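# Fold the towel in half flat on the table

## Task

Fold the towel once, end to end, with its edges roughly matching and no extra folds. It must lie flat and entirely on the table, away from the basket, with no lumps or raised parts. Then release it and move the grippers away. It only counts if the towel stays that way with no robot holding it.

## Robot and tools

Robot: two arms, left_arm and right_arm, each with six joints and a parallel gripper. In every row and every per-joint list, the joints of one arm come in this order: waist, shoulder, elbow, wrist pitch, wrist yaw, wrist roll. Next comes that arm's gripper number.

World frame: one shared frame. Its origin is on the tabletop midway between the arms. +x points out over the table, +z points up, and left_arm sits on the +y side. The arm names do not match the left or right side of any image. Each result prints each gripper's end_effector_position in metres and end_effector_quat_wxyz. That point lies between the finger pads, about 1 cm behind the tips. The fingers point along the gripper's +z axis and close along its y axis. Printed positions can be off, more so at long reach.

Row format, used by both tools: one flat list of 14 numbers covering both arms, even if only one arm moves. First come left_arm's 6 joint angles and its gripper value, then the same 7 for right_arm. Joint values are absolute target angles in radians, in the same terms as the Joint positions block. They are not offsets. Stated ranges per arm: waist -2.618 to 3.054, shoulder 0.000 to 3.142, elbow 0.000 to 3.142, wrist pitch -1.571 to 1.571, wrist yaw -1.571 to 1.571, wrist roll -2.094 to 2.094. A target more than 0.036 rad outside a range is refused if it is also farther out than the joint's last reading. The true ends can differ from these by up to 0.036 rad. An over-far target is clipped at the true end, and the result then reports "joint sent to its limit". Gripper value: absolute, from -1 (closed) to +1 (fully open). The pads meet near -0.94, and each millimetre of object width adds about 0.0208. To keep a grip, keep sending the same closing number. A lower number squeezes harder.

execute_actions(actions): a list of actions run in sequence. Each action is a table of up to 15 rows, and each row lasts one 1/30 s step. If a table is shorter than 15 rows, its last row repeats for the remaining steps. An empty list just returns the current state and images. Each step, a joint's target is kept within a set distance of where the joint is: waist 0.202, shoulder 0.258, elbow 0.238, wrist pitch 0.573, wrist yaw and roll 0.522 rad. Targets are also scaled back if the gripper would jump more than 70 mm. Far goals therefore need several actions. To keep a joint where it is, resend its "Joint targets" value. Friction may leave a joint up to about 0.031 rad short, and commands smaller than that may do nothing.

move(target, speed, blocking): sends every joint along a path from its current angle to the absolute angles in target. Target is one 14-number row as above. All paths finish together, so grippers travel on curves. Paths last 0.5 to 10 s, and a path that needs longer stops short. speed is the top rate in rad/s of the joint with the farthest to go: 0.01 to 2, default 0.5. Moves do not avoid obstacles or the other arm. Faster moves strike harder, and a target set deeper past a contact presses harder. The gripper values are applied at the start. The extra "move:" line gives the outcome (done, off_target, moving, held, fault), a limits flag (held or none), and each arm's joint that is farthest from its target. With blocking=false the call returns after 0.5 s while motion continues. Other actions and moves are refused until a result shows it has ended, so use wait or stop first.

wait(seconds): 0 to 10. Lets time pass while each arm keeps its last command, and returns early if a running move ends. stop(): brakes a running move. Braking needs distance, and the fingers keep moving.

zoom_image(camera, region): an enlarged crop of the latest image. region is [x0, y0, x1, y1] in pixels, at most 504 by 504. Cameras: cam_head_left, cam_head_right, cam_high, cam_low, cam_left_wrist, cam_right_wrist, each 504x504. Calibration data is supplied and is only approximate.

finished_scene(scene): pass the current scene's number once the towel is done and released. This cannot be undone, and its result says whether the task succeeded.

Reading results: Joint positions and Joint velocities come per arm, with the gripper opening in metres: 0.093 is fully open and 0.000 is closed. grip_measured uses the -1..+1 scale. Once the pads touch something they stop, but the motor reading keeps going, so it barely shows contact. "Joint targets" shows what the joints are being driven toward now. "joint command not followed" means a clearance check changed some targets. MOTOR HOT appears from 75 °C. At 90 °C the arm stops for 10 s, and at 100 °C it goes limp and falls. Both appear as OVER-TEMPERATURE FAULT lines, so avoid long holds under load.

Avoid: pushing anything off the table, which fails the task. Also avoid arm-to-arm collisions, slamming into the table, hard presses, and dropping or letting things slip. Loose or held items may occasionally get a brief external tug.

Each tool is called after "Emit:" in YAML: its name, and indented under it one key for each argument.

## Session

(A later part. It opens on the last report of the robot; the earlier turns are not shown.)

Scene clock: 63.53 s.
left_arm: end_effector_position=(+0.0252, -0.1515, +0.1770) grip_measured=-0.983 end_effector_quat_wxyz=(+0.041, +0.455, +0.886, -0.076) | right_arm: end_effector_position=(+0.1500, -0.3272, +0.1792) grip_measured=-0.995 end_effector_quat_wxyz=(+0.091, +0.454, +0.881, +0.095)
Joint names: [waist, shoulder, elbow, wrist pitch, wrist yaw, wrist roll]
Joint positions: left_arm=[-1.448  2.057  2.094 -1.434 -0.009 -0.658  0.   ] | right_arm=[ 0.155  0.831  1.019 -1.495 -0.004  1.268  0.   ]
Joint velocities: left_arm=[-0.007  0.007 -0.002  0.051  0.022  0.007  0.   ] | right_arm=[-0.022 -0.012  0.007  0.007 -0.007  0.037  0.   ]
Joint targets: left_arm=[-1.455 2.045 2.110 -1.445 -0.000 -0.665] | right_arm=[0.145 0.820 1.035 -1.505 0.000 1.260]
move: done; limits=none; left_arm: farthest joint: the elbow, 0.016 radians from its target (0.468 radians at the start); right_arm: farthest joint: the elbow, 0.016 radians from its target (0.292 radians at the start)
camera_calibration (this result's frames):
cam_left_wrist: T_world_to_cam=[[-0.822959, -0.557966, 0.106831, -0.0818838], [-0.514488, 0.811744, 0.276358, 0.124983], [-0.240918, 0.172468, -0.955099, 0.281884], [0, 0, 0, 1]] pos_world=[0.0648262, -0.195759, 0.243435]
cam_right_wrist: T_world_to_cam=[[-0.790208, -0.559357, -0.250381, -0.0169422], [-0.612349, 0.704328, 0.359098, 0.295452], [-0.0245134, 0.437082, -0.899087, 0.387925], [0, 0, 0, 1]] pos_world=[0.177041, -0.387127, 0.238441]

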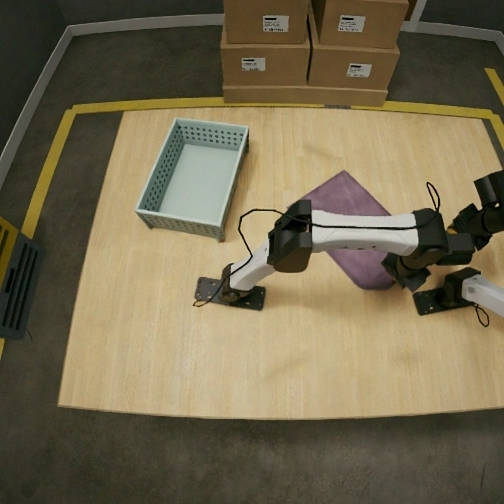

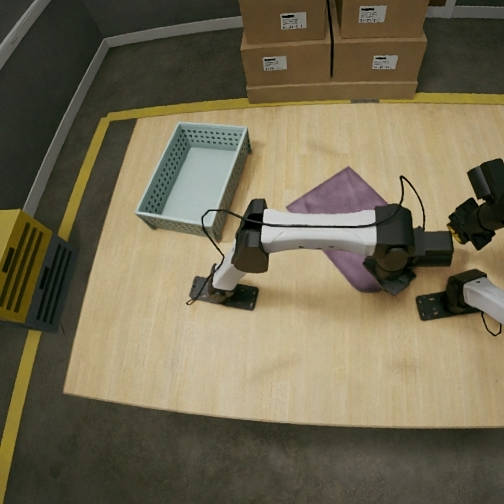

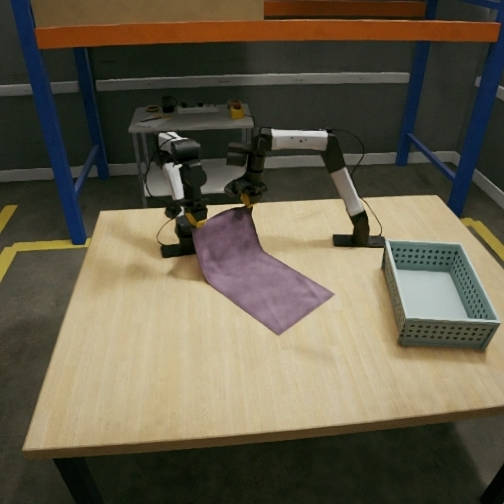

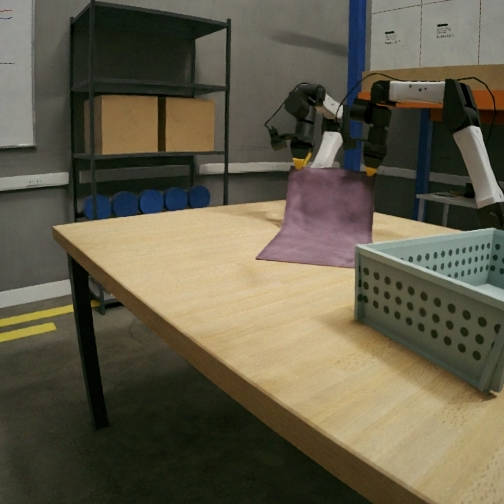

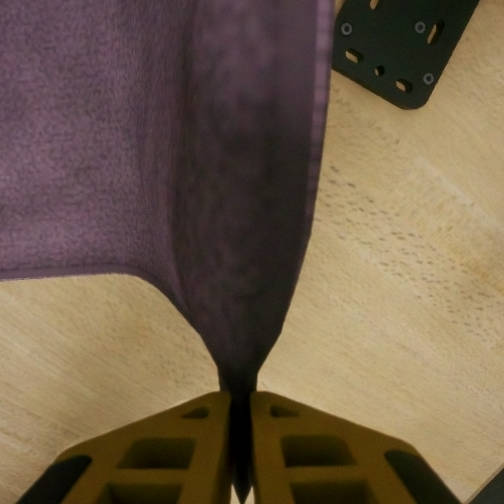

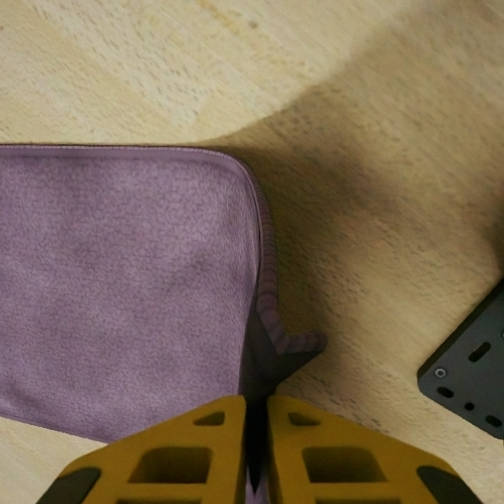

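Emit:
move:
  target: [-1.04,1.74,1.81,-1.457,0,-0.26,-1,0.355,1.595,1.64,-1.438,0,1.455,-1]
  speed: 0.5

Emit:
move:
  target: [-0.60,1.84,1.555,-1.30,0,0.18,-1,0.39,2.155,2.015,-1.245,0,1.49,-1]
  speed: 0.4

Scene clock: 71.77 s.
left_arm: end_effector_position=(+0.1680, -0.0549, +0.2117) grip_measured=-0.983 end_effector_quat_wxyz=(+0.073, +0.449, +0.888, -0.061) | right_arm: end_effector_position=(+0.2893, -0.2204, +0.2065) grip_measured=-0.995 end_effector_quat_wxyz=(+0.044, +0.451, +0.889, +0.069)
Joint names: [waist, shoulder, elbow, wrist pitch, wrist yaw, wrist roll]
Joint positions: left_arm=[-1.044  1.757  1.826 -1.449 -0.007 -0.267  0.   ] | right_arm=[ 0.347  1.585  1.618 -1.441 -0.004  1.447  0.   ]
Joint velocities: left_arm=[ 0.002  0.002 -0.007 -0.037 -0.007  0.022  0.   ] | right_arm=[-0.002 -0.002  0.027 -0.007 -0.007 -0.022  0.   ]
Joint targets: left_arm=[-1.040 1.740 1.810 -1.457 -0.000 -0.260] | right_arm=[0.355 1.595 1.640 -1.438 -0.000 1.455]
move: off_target (right_arm); limits=none; left_arm: farthest joint: the shoulder, 0.017 radians from its target (0.317 radians at the start); right_arm: farthest joint: the elbow, 0.022 radians from its target (0.621 radians at the start)
camera_calibration (this result's frames):
cam_left_wrist: T_world_to_cam=[[-0.817761, -0.573296, 0.0509855, 0.0959711], [-0.547693, 0.80234, 0.237241, 0.123786], [-0.176917, 0.166082, -0.970112, 0.324824], [0, 0, 0, 1]] pos_world=[0.203745, -0.0982459, 0.280855]
cam_right_wrist: T_world_to_cam=[[-0.803053, -0.573547, -0.16171, 0.14199], [-0.582002, 0.696601, 0.419549, 0.272805], [-0.127983, 0.431035, -0.893213, 0.396608], [0, 0, 0, 1]] pos_world=[0.323558, -0.27955, 0.262762]

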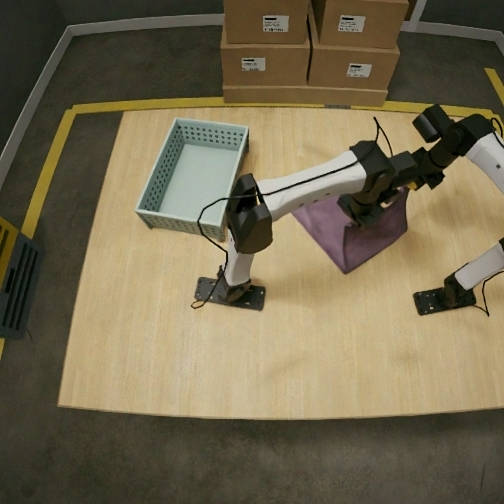

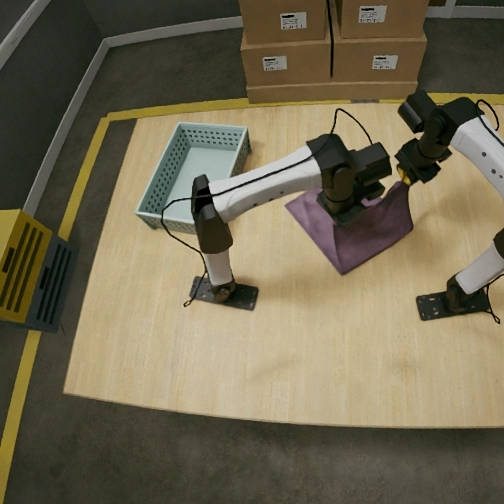

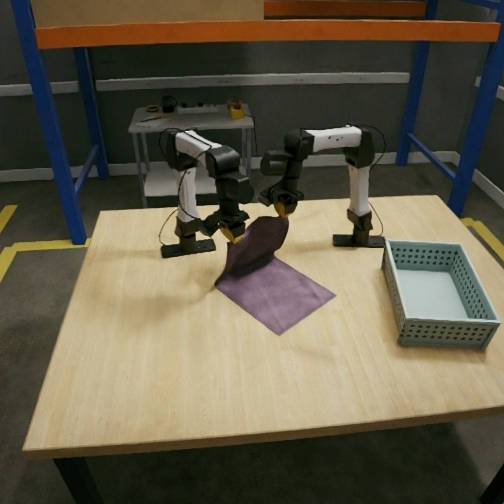

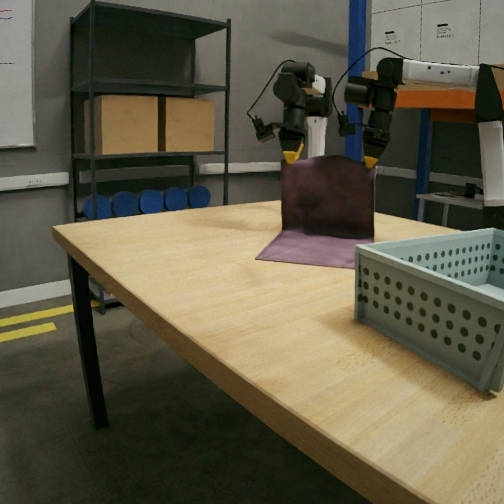

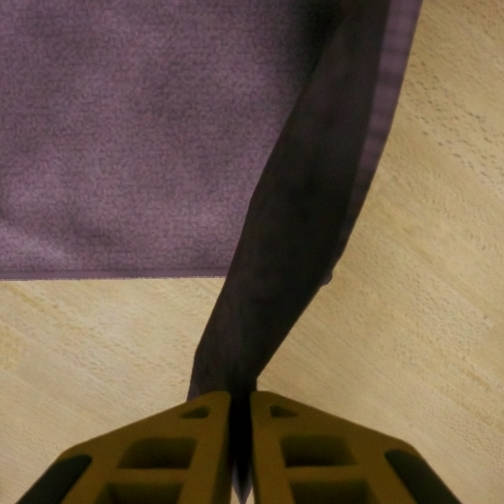

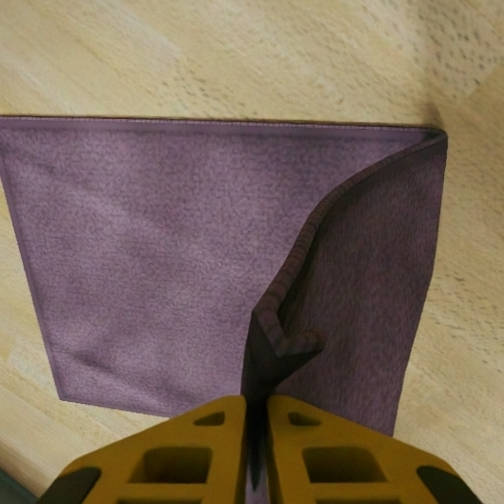

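Scene clock: 73.90 s.
left_arm: end_effector_position=(+0.2857, +0.0421, +0.1200) grip_measured=-0.983 end_effector_quat_wxyz=(-0.001, +0.451, +0.893, +0.003) | right_arm: end_effector_position=(+0.4108, -0.1345, +0.1182) grip_measured=-0.995 end_effector_quat_wxyz=(+0.042, +0.451, +0.889, +0.071)
Joint names: [waist, shoulder, elbow, wrist pitch, wrist yaw, wrist roll]
Joint positions: left_arm=[-0.603  1.832  1.568 -1.31  -0.006  0.173  0.   ] | right_arm=[ 0.382  2.145  1.992 -1.254 -0.004  1.482  0.   ]
Joint velocities: left_arm=[ 0.007  0.012  0.012 -0.007  0.007 -0.022  0.   ] | right_arm=[ 0.002 -0.002 -0.002 -0.022 -0.007 -0.066  0.   ]
Joint targets: left_arm=[-0.600 1.840 1.555 -1.300 0.000 0.180] | right_arm=[0.390 2.155 2.015 -1.245 0.000 1.490]
move: off_target (right_arm); limits=none; left_arm: farthest joint: the elbow, 0.013 radians from its target (0.271 radians at the start); right_arm: farthest joint: the elbow, 0.023 radians from its target (0.397 radians at the start)
camera_calibration (this result's frames):
cam_left_wrist: T_world_to_cam=[[-0.815173, -0.579184, 0.00622181, 0.257331], [-0.524154, 0.742207, 0.417602, 0.106378], [-0.246486, 0.337156, -0.908609, 0.245912], [0, 0, 0, 1]] pos_world=[0.326142, -0.0128234, 0.177413]
cam_right_wrist: T_world_to_cam=[[-0.802941, -0.573375, -0.162872, 0.274701], [-0.581615, 0.693878, 0.424567, 0.31964], [-0.130423, 0.435631, -0.890626, 0.297524], [0, 0, 0, 1]] pos_world=[0.44528, -0.193895, 0.174015]

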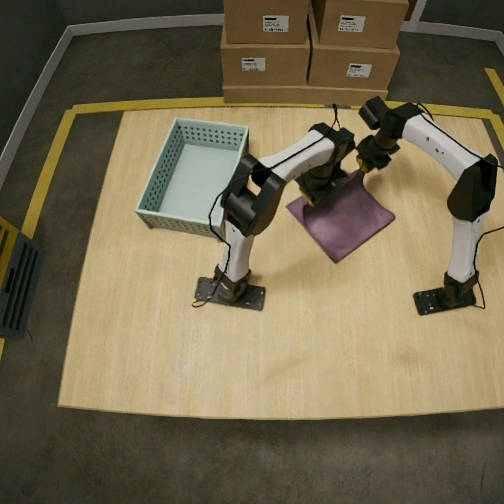

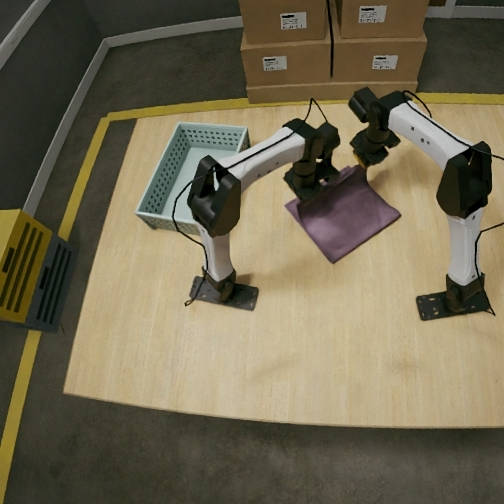

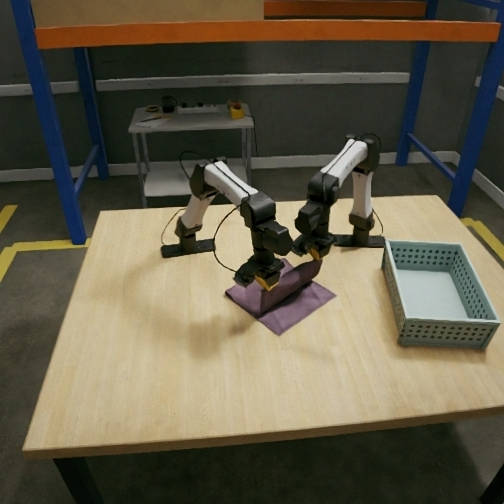

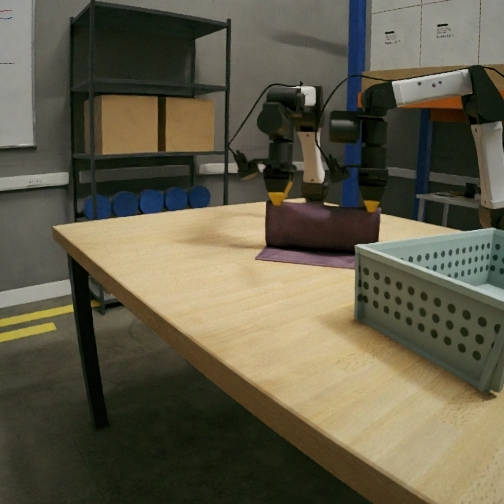

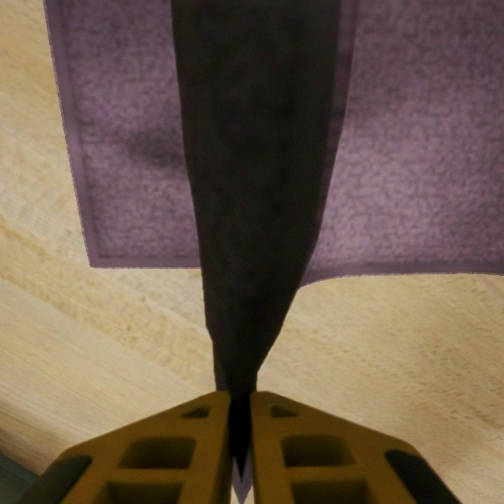

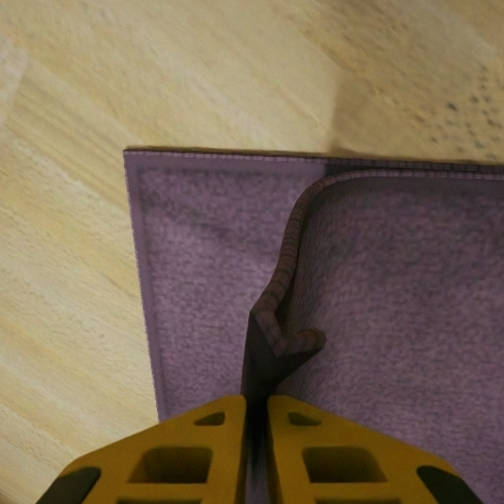

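Emit:
move:
  target: [-0.42,1.972,1.35,-0.96,0,0.365,-1,0.398,2.45,2.142,-1.07,0,1.49,-1]
  speed: 0.3

Scene clock: 80.00 s.
left_arm: end_effector_position=(+0.3372, +0.0802, +0.0257) grip_measured=-0.983 end_effector_quat_wxyz=(-0.002, +0.454, +0.891, +0.003) | right_arm: end_effector_position=(+0.4609, -0.0990, +0.0270) grip_measured=-0.995 end_effector_quat_wxyz=(+0.045, +0.447, +0.890, +0.077)
Joint names: [waist, shoulder, elbow, wrist pitch, wrist yaw, wrist roll]
Joint positions: left_arm=[-0.425  1.965  1.363 -0.974 -0.006  0.358  0.   ] | right_arm=[ 0.391  2.436  2.121 -1.077 -0.004  1.483  0.   ]
Joint velocities: left_arm=[-0.017  0.007  0.012  0.007 -0.037  0.066  0.   ] | right_arm=[-0.002 -0.017  0.002 -0.037 -0.095 -0.007  0.   ]
Joint targets: left_arm=[-0.420 1.972 1.350 -0.960 -0.000 0.365] | right_arm=[0.398 2.450 2.142 -1.070 -0.000 1.490]
move: off_target (right_arm); limits=none; left_arm: farthest joint: the wrist pitch, 0.014 radians from its target (0.350 radians at the start); right_arm: farthest joint: the elbow, 0.021 radians from its target (0.150 radians at the start)
camera_calibration (this result's frames):
cam_left_wrist: T_world_to_cam=[[-0.819113, -0.573582, 0.00751474, 0.322796], [-0.518135, 0.745425, 0.419378, 0.14213], [-0.24615, 0.339625, -0.90778, 0.159669], [0, 0, 0, 1]] pos_world=[0.377352, 0.0249748, 0.0829123]
cam_right_wrist: T_world_to_cam=[[-0.796342, -0.57856, -0.176373, 0.317241], [-0.592091, 0.686099, 0.422726, 0.366983], [-0.123564, 0.441063, -0.888929, 0.20473], [0, 0, 0, 1]] pos_world=[0.495217, -0.158542, 0.0828092]

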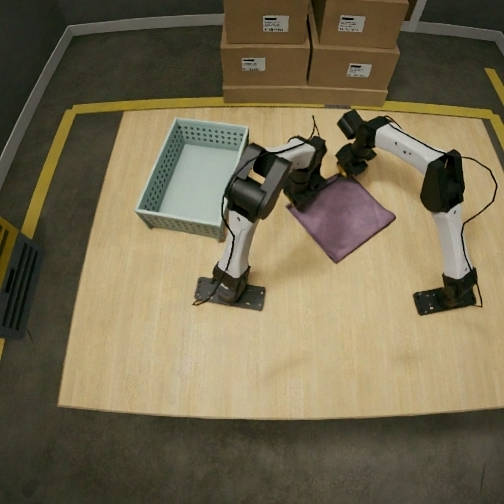

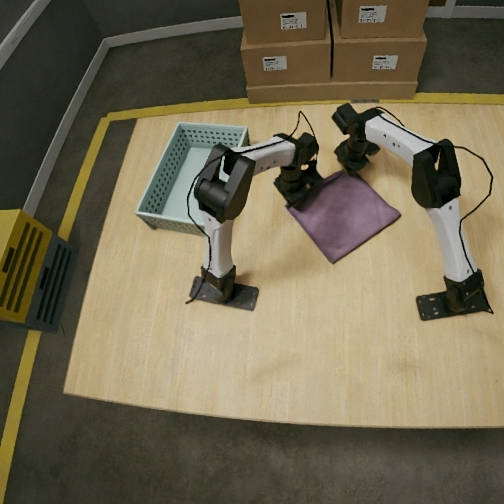

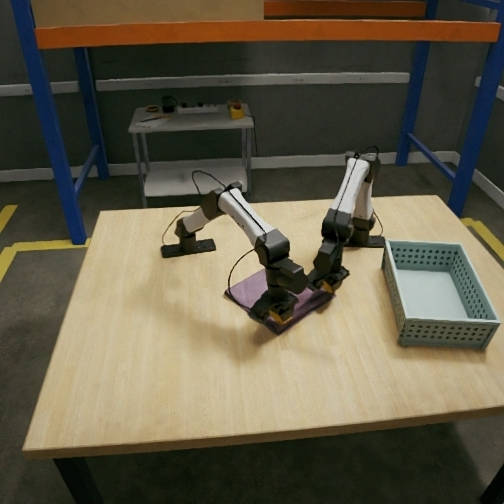

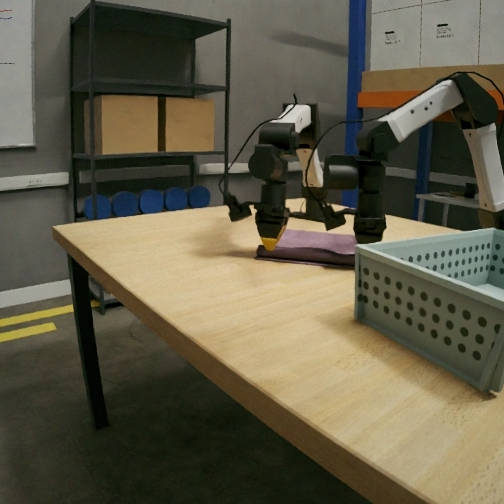

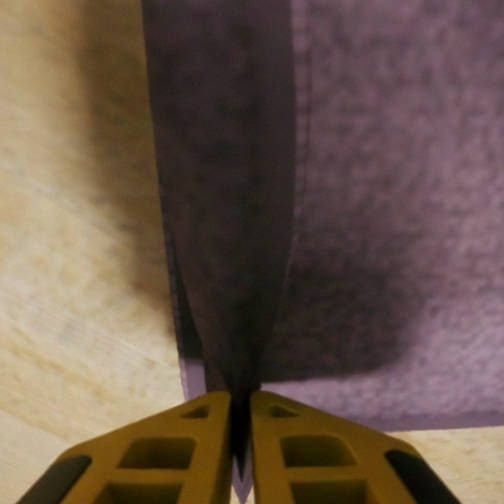

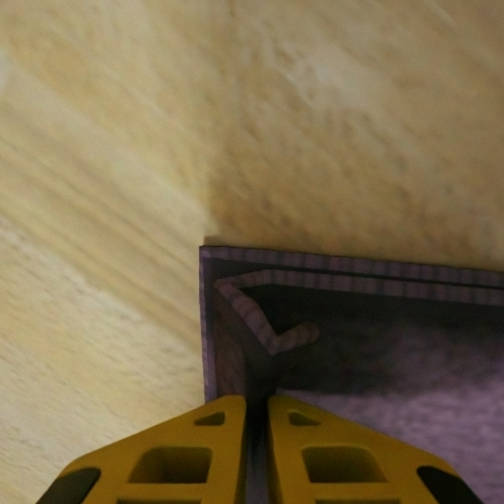

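Emit:
move:
  target: [-0.515,1.908,1.312,-0.972,0,0.268,-1,0.39,2.258,1.83,-0.958,0,1.49,-1]
  speed: 0.2

Scene clock: 86.17 s.
left_arm: end_effector_position=(+0.3131, +0.0618, +0.0297) grip_measured=-0.983 end_effector_quat_wxyz=(-0.001, +0.454, +0.891, +0.003) | right_arm: end_effector_position=(+0.4336, -0.1160, +0.0326) grip_measured=-0.995 end_effector_quat_wxyz=(+0.048, +0.447, +0.890, +0.080)
Joint names: [waist, shoulder, elbow, wrist pitch, wrist yaw, wrist roll]
Joint positions: left_arm=[-0.508  1.927  1.327 -0.974 -0.006  0.275  0.   ] | right_arm=[ 0.391  2.271  1.852 -0.966 -0.003  1.483  0.   ]
Joint velocities: left_arm=[ 0.002 -0.022 -0.012 -0.007 -0.051 -0.037  0.   ] | right_arm=[-0.007 -0.012  0.012 -0.007  0.037  0.022  0.   ]
Joint targets: left_arm=[-0.515 1.908 1.312 -0.972 0.000 0.268] | right_arm=[0.390 2.258 1.830 -0.958 -0.000 1.490]
move: off_target (right_arm); limits=none; left_arm: farthest joint: the shoulder, 0.019 radians from its target (0.057 radians at the start); right_arm: farthest joint: the elbow, 0.022 radians from its target (0.291 radians at the start)
camera_calibration (this result's frames):
cam_left_wrist: T_world_to_cam=[[-0.818689, -0.574199, 0.00657268, 0.292468], [-0.51946, 0.745425, 0.417735, 0.142182], [-0.244762, 0.338581, -0.908545, 0.163302], [0, 0, 0, 1]] pos_world=[0.353269, 0.00665757, 0.0870505]
cam_right_wrist: T_world_to_cam=[[-0.795006, -0.577738, -0.184891, 0.286395], [-0.595348, 0.684689, 0.420431, 0.361447], [-0.116306, 0.444319, -0.888287, 0.211032], [0, 0, 0, 1]] pos_world=[0.467417, -0.175783, 0.0884453]

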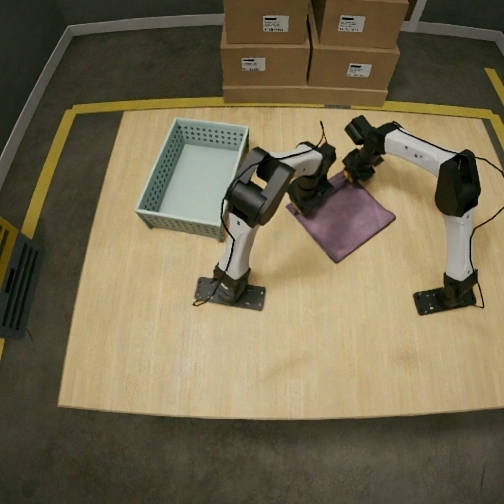

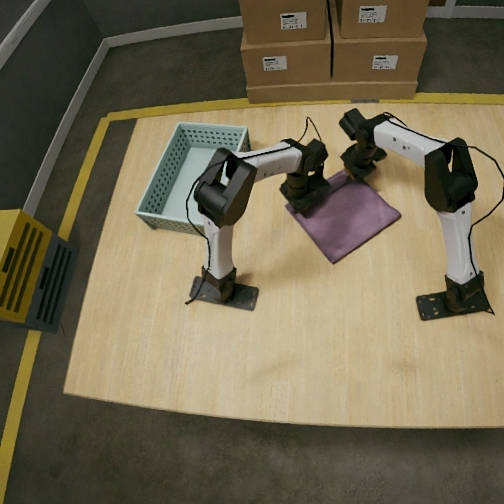

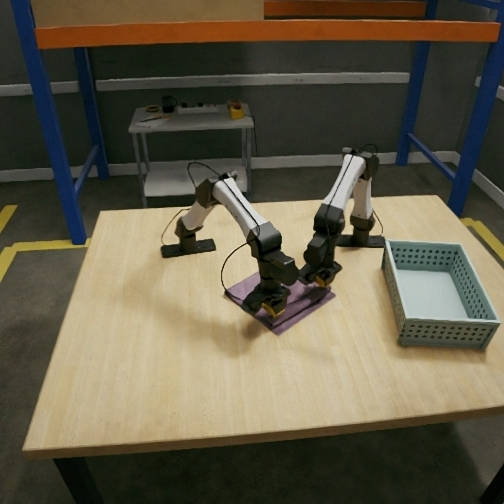

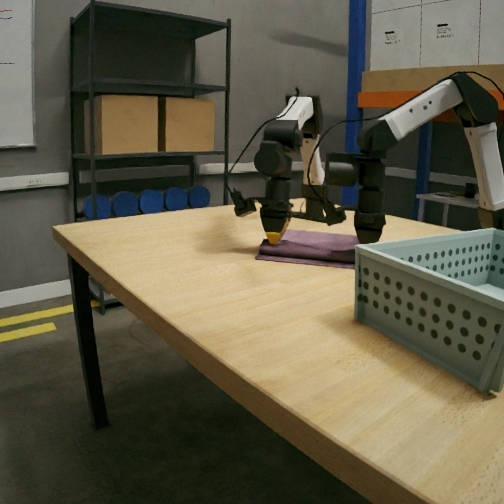

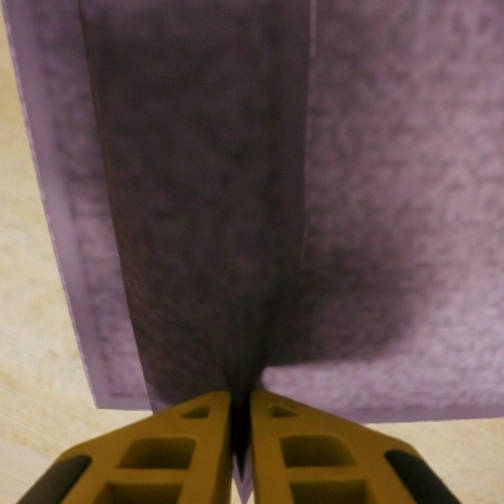

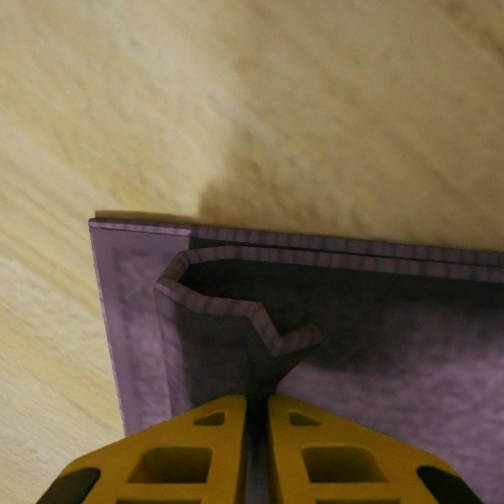

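Emit:
move:
  target: [-0.61,1.82,1.585,-1.32,0,0.17,-1,0.38,2.135,2.015,-1.26,0,1.49,-1]
  speed: 0.5

Emit:
move:
  target: [-1.05,1.735,1.85,-1.47,0,-0.27,-1,0.34,1.56,1.62,-1.46,0,1.445,-1]
  speed: 0.5

Emit:
move:
  target: [-1.26,1.87,2.01,-1.535,0,-0.477,-1,0.295,1.21,1.34,-1.442,0,1.40,-1]
  speed: 0.4

Scene clock: 96.17 s.
left_arm: end_effector_position=(+0.2855, +0.0418, +0.1205) grip_measured=-0.983 end_effector_quat_wxyz=(-0.000, +0.453, +0.891, +0.003) | right_arm: end_effector_position=(+0.4112, -0.1298, +0.1232) grip_measured=-0.995 end_effector_quat_wxyz=(+0.047, +0.447, +0.890, +0.078)
Joint names: [waist, shoulder, elbow, wrist pitch, wrist yaw, wrist roll]
Joint positions: left_arm=[-0.604  1.831  1.569 -1.31  -0.006  0.177  0.   ] | right_arm=[ 0.391  2.139  2.    -1.249 -0.003  1.483  0.   ]
Joint velocities: left_arm=[ 0.002 -0.007  0.022  0.037  0.051 -0.007  0.   ] | right_arm=[ 0.002 -0.012 -0.022 -0.022 -0.007  0.007  0.   ]
Joint targets: left_arm=[-0.610 1.820 1.585 -1.320 0.000 0.170] | right_arm=[0.380 2.135 2.015 -1.260 0.000 1.490]
move: done; limits=none; left_arm: farthest joint: the elbow, 0.016 radians from its target (0.258 radians at the start); right_arm: farthest joint: the elbow, 0.015 radians from its target (0.163 radians at the start)
camera_calibration (this result's frames):
cam_left_wrist: T_world_to_cam=[[-0.818036, -0.57513, 0.00646685, 0.257629], [-0.520576, 0.745129, 0.416874, 0.105196], [-0.244575, 0.337651, -0.908941, 0.245805], [0, 0, 0, 1]] pos_world=[0.325631, -0.0132112, 0.177903]
cam_right_wrist: T_world_to_cam=[[-0.795659, -0.57814, -0.180778, 0.277113], [-0.593844, 0.685614, 0.421051, 0.318864], [-0.119482, 0.442367, -0.88884, 0.296167], [0, 0, 0, 1]] pos_world=[0.44523, -0.189421, 0.179083]

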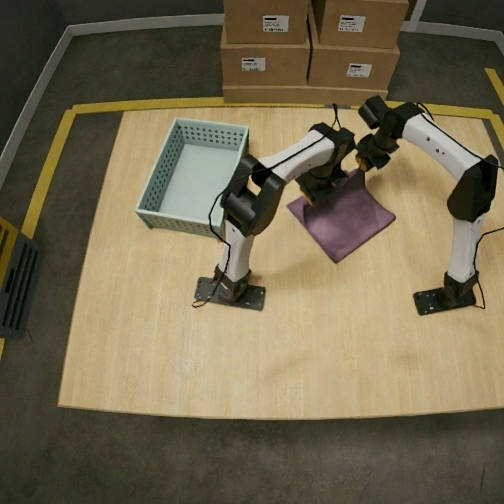

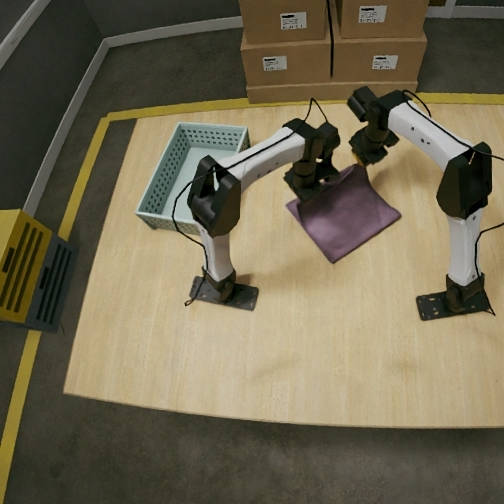

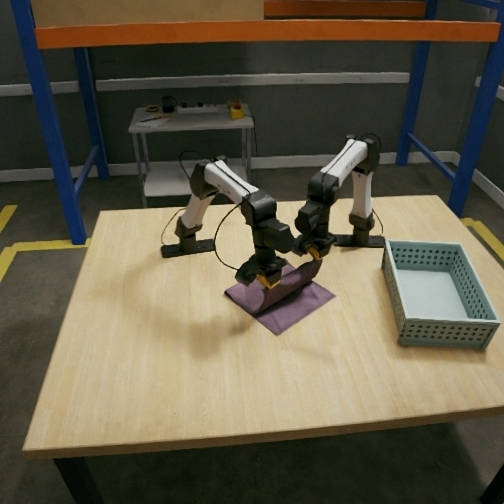

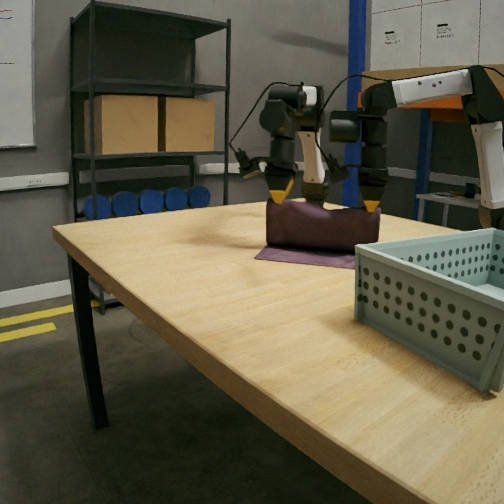

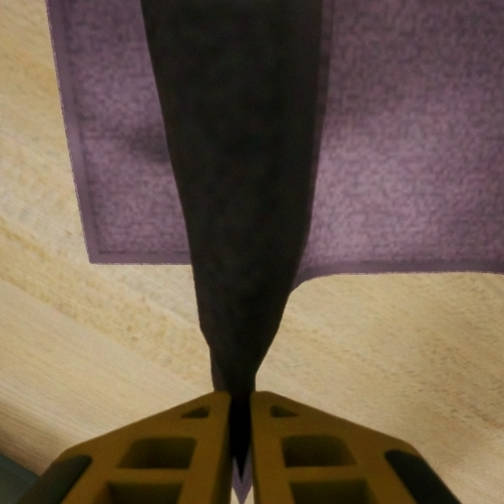

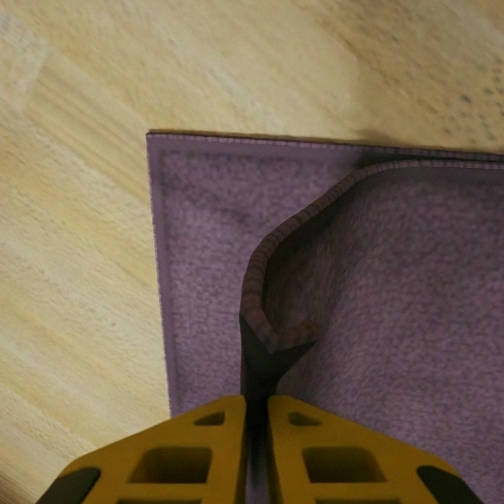

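Scene clock: 98.07 s.
left_arm: end_effector_position=(+0.1655, -0.0528, +0.2157) grip_measured=-0.983 end_effector_quat_wxyz=(+0.072, +0.452, +0.887, -0.063) | right_arm: end_effector_position=(+0.2887, -0.2203, +0.2177) grip_measured=-0.995 end_effector_quat_wxyz=(+0.053, +0.452, +0.887, +0.081)
Joint names: [waist, shoulder, elbow, wrist pitch, wrist yaw, wrist roll]
Joint positions: left_arm=[-1.047  1.749  1.833 -1.462 -0.003 -0.263  0.   ] | right_arm=[ 0.349  1.566  1.641 -1.451 -0.003  1.453  0.   ]
Joint velocities: left_arm=[-0.022  0.012  0.002  0.007  0.037 -0.037  0.   ] | right_arm=[ 0.007 -0.002 -0.002 -0.022 -0.007  0.022  0.   ]
Joint targets: left_arm=[-1.050 1.735 1.850 -1.470 0.000 -0.270] | right_arm=[0.340 1.560 1.620 -1.460 0.000 1.445]
move: off_target (right_arm); limits=none; left_arm: farthest joint: the elbow, 0.017 radians from its target (0.281 radians at the start); right_arm: farthest joint: the elbow, 0.021 radians from its target (0.380 radians at the start)
camera_calibration (this result's frames):
cam_left_wrist: T_world_to_cam=[[-0.821959, -0.566918, 0.0546561, 0.0950854], [-0.541011, 0.807168, 0.236191, 0.119196], [-0.178018, 0.16457, -0.970168, 0.328067], [0, 0, 0, 1]] pos_world=[0.201044, -0.0962951, 0.28493]
cam_right_wrist: T_world_to_cam=[[-0.800294, -0.56807, -0.1919, 0.150387], [-0.590818, 0.692488, 0.413999, 0.270525], [-0.102292, 0.444698, -0.88982, 0.401347], [0, 0, 0, 1]] pos_world=[0.32124, -0.280383, 0.273988]

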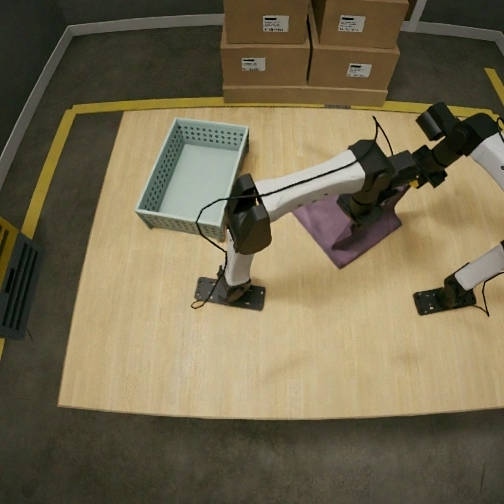

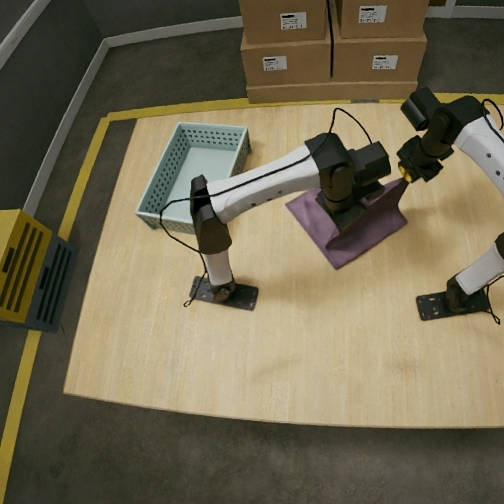

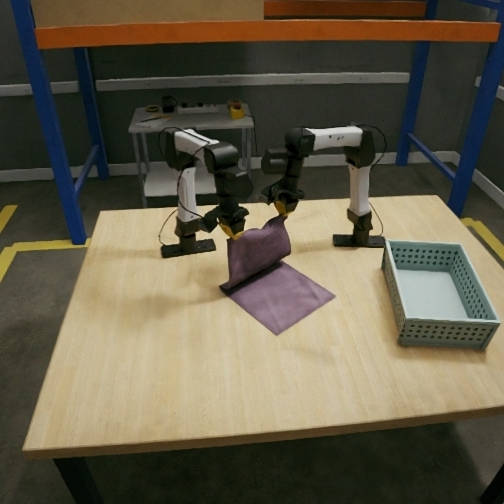

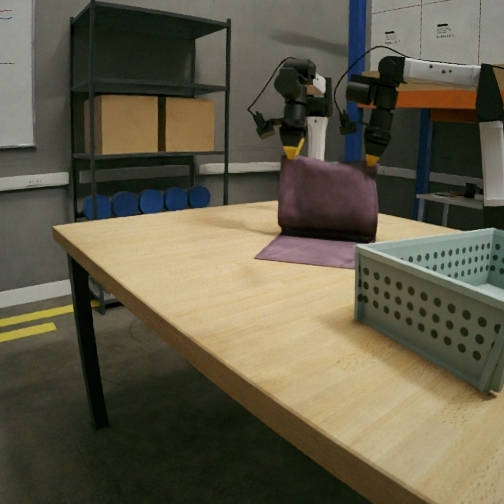

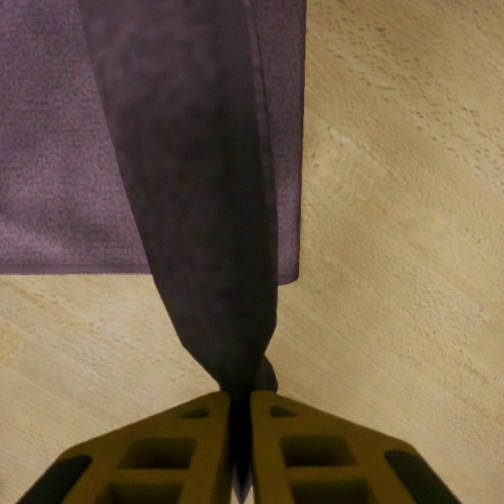

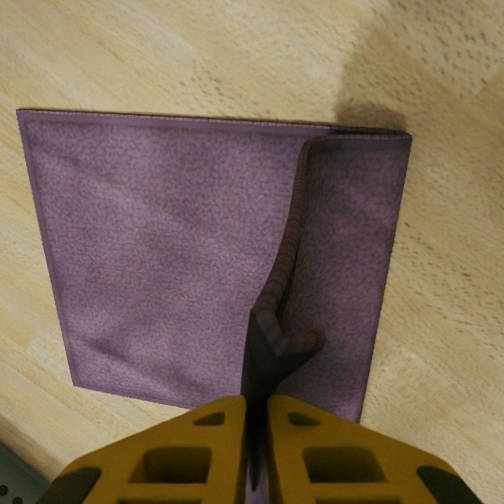

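Scene clock: 99.63 s.
left_arm: end_effector_position=(+0.0978, -0.0924, +0.2191) grip_measured=-0.983 end_effector_quat_wxyz=(+0.053, +0.454, +0.887, -0.070) | right_arm: end_effector_position=(+0.2252, -0.2672, +0.2211) grip_measured=-0.995 end_effector_quat_wxyz=(+0.077, +0.450, +0.883, +0.107)
Joint names: [waist, shoulder, elbow, wrist pitch, wrist yaw, wrist roll]
Joint positions: left_arm=[-1.256  1.86   1.99  -1.524 -0.003 -0.47   0.   ] | right_arm=[ 0.304  1.222  1.361 -1.446 -0.003  1.408  0.   ]
Joint velocities: left_arm=[ 0.012 -0.012  0.002 -0.037  0.022  0.081  0.   ] | right_arm=[-0.017 -0.007  0.007 -0.022 -0.022 -0.037  0.   ]
Joint targets: left_arm=[-1.260 1.870 2.010 -1.535 0.000 -0.477] | right_arm=[0.295 1.210 1.340 -1.442 0.000 1.400]
move: off_target (right_arm); limits=none; left_arm: farthest joint: the elbow, 0.020 radians from its target (0.177 radians at the start); right_arm: farthest joint: the elbow, 0.021 radians from its target (0.301 radians at the start)
camera_calibration (this result's frames):
cam_left_wrist: T_world_to_cam=[[-0.82217, -0.562841, 0.0851282, 0.0106034], [-0.526568, 0.808793, 0.261877, 0.106842], [-0.216246, 0.170482, -0.961339, 0.328127], [0, 0, 0, 1]] pos_world=[0.135934, -0.136385, 0.286559]
cam_right_wrist: T_world_to_cam=[[-0.785528, -0.562439, -0.258084, 0.0863006], [-0.617327, 0.683213, 0.390036, 0.272915], [-0.0430458, 0.465706, -0.883892, 0.409647], [0, 0, 0, 1]] pos_world=[0.253903, -0.328696, 0.27791]

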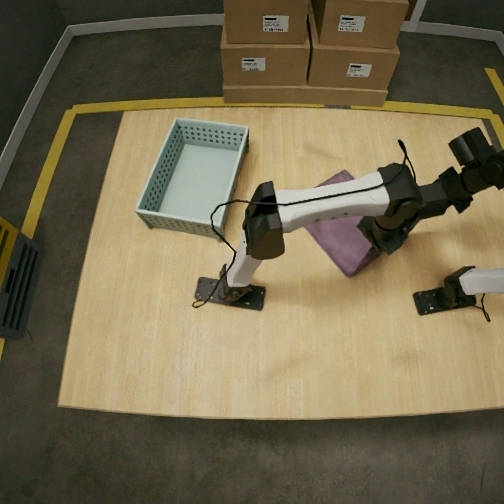

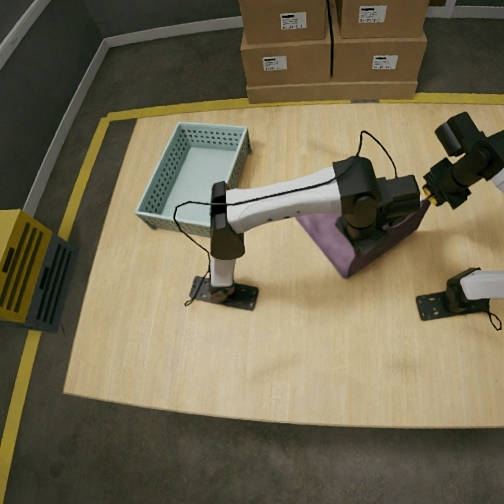

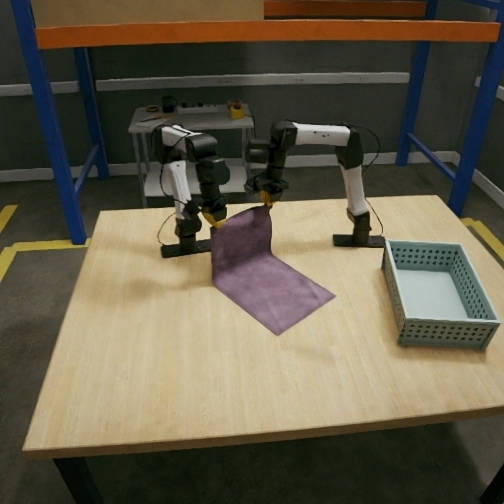

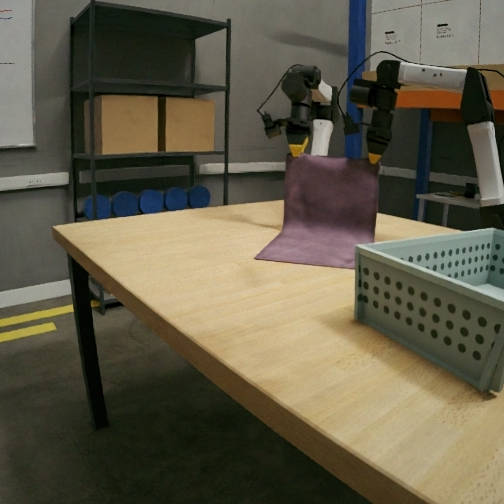

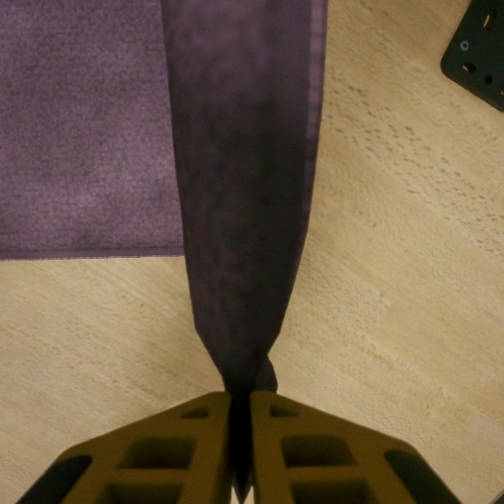

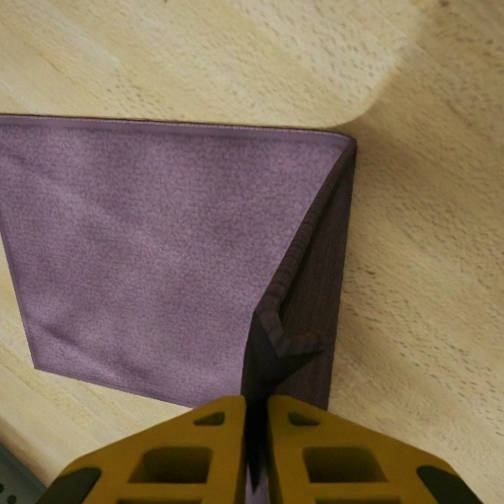

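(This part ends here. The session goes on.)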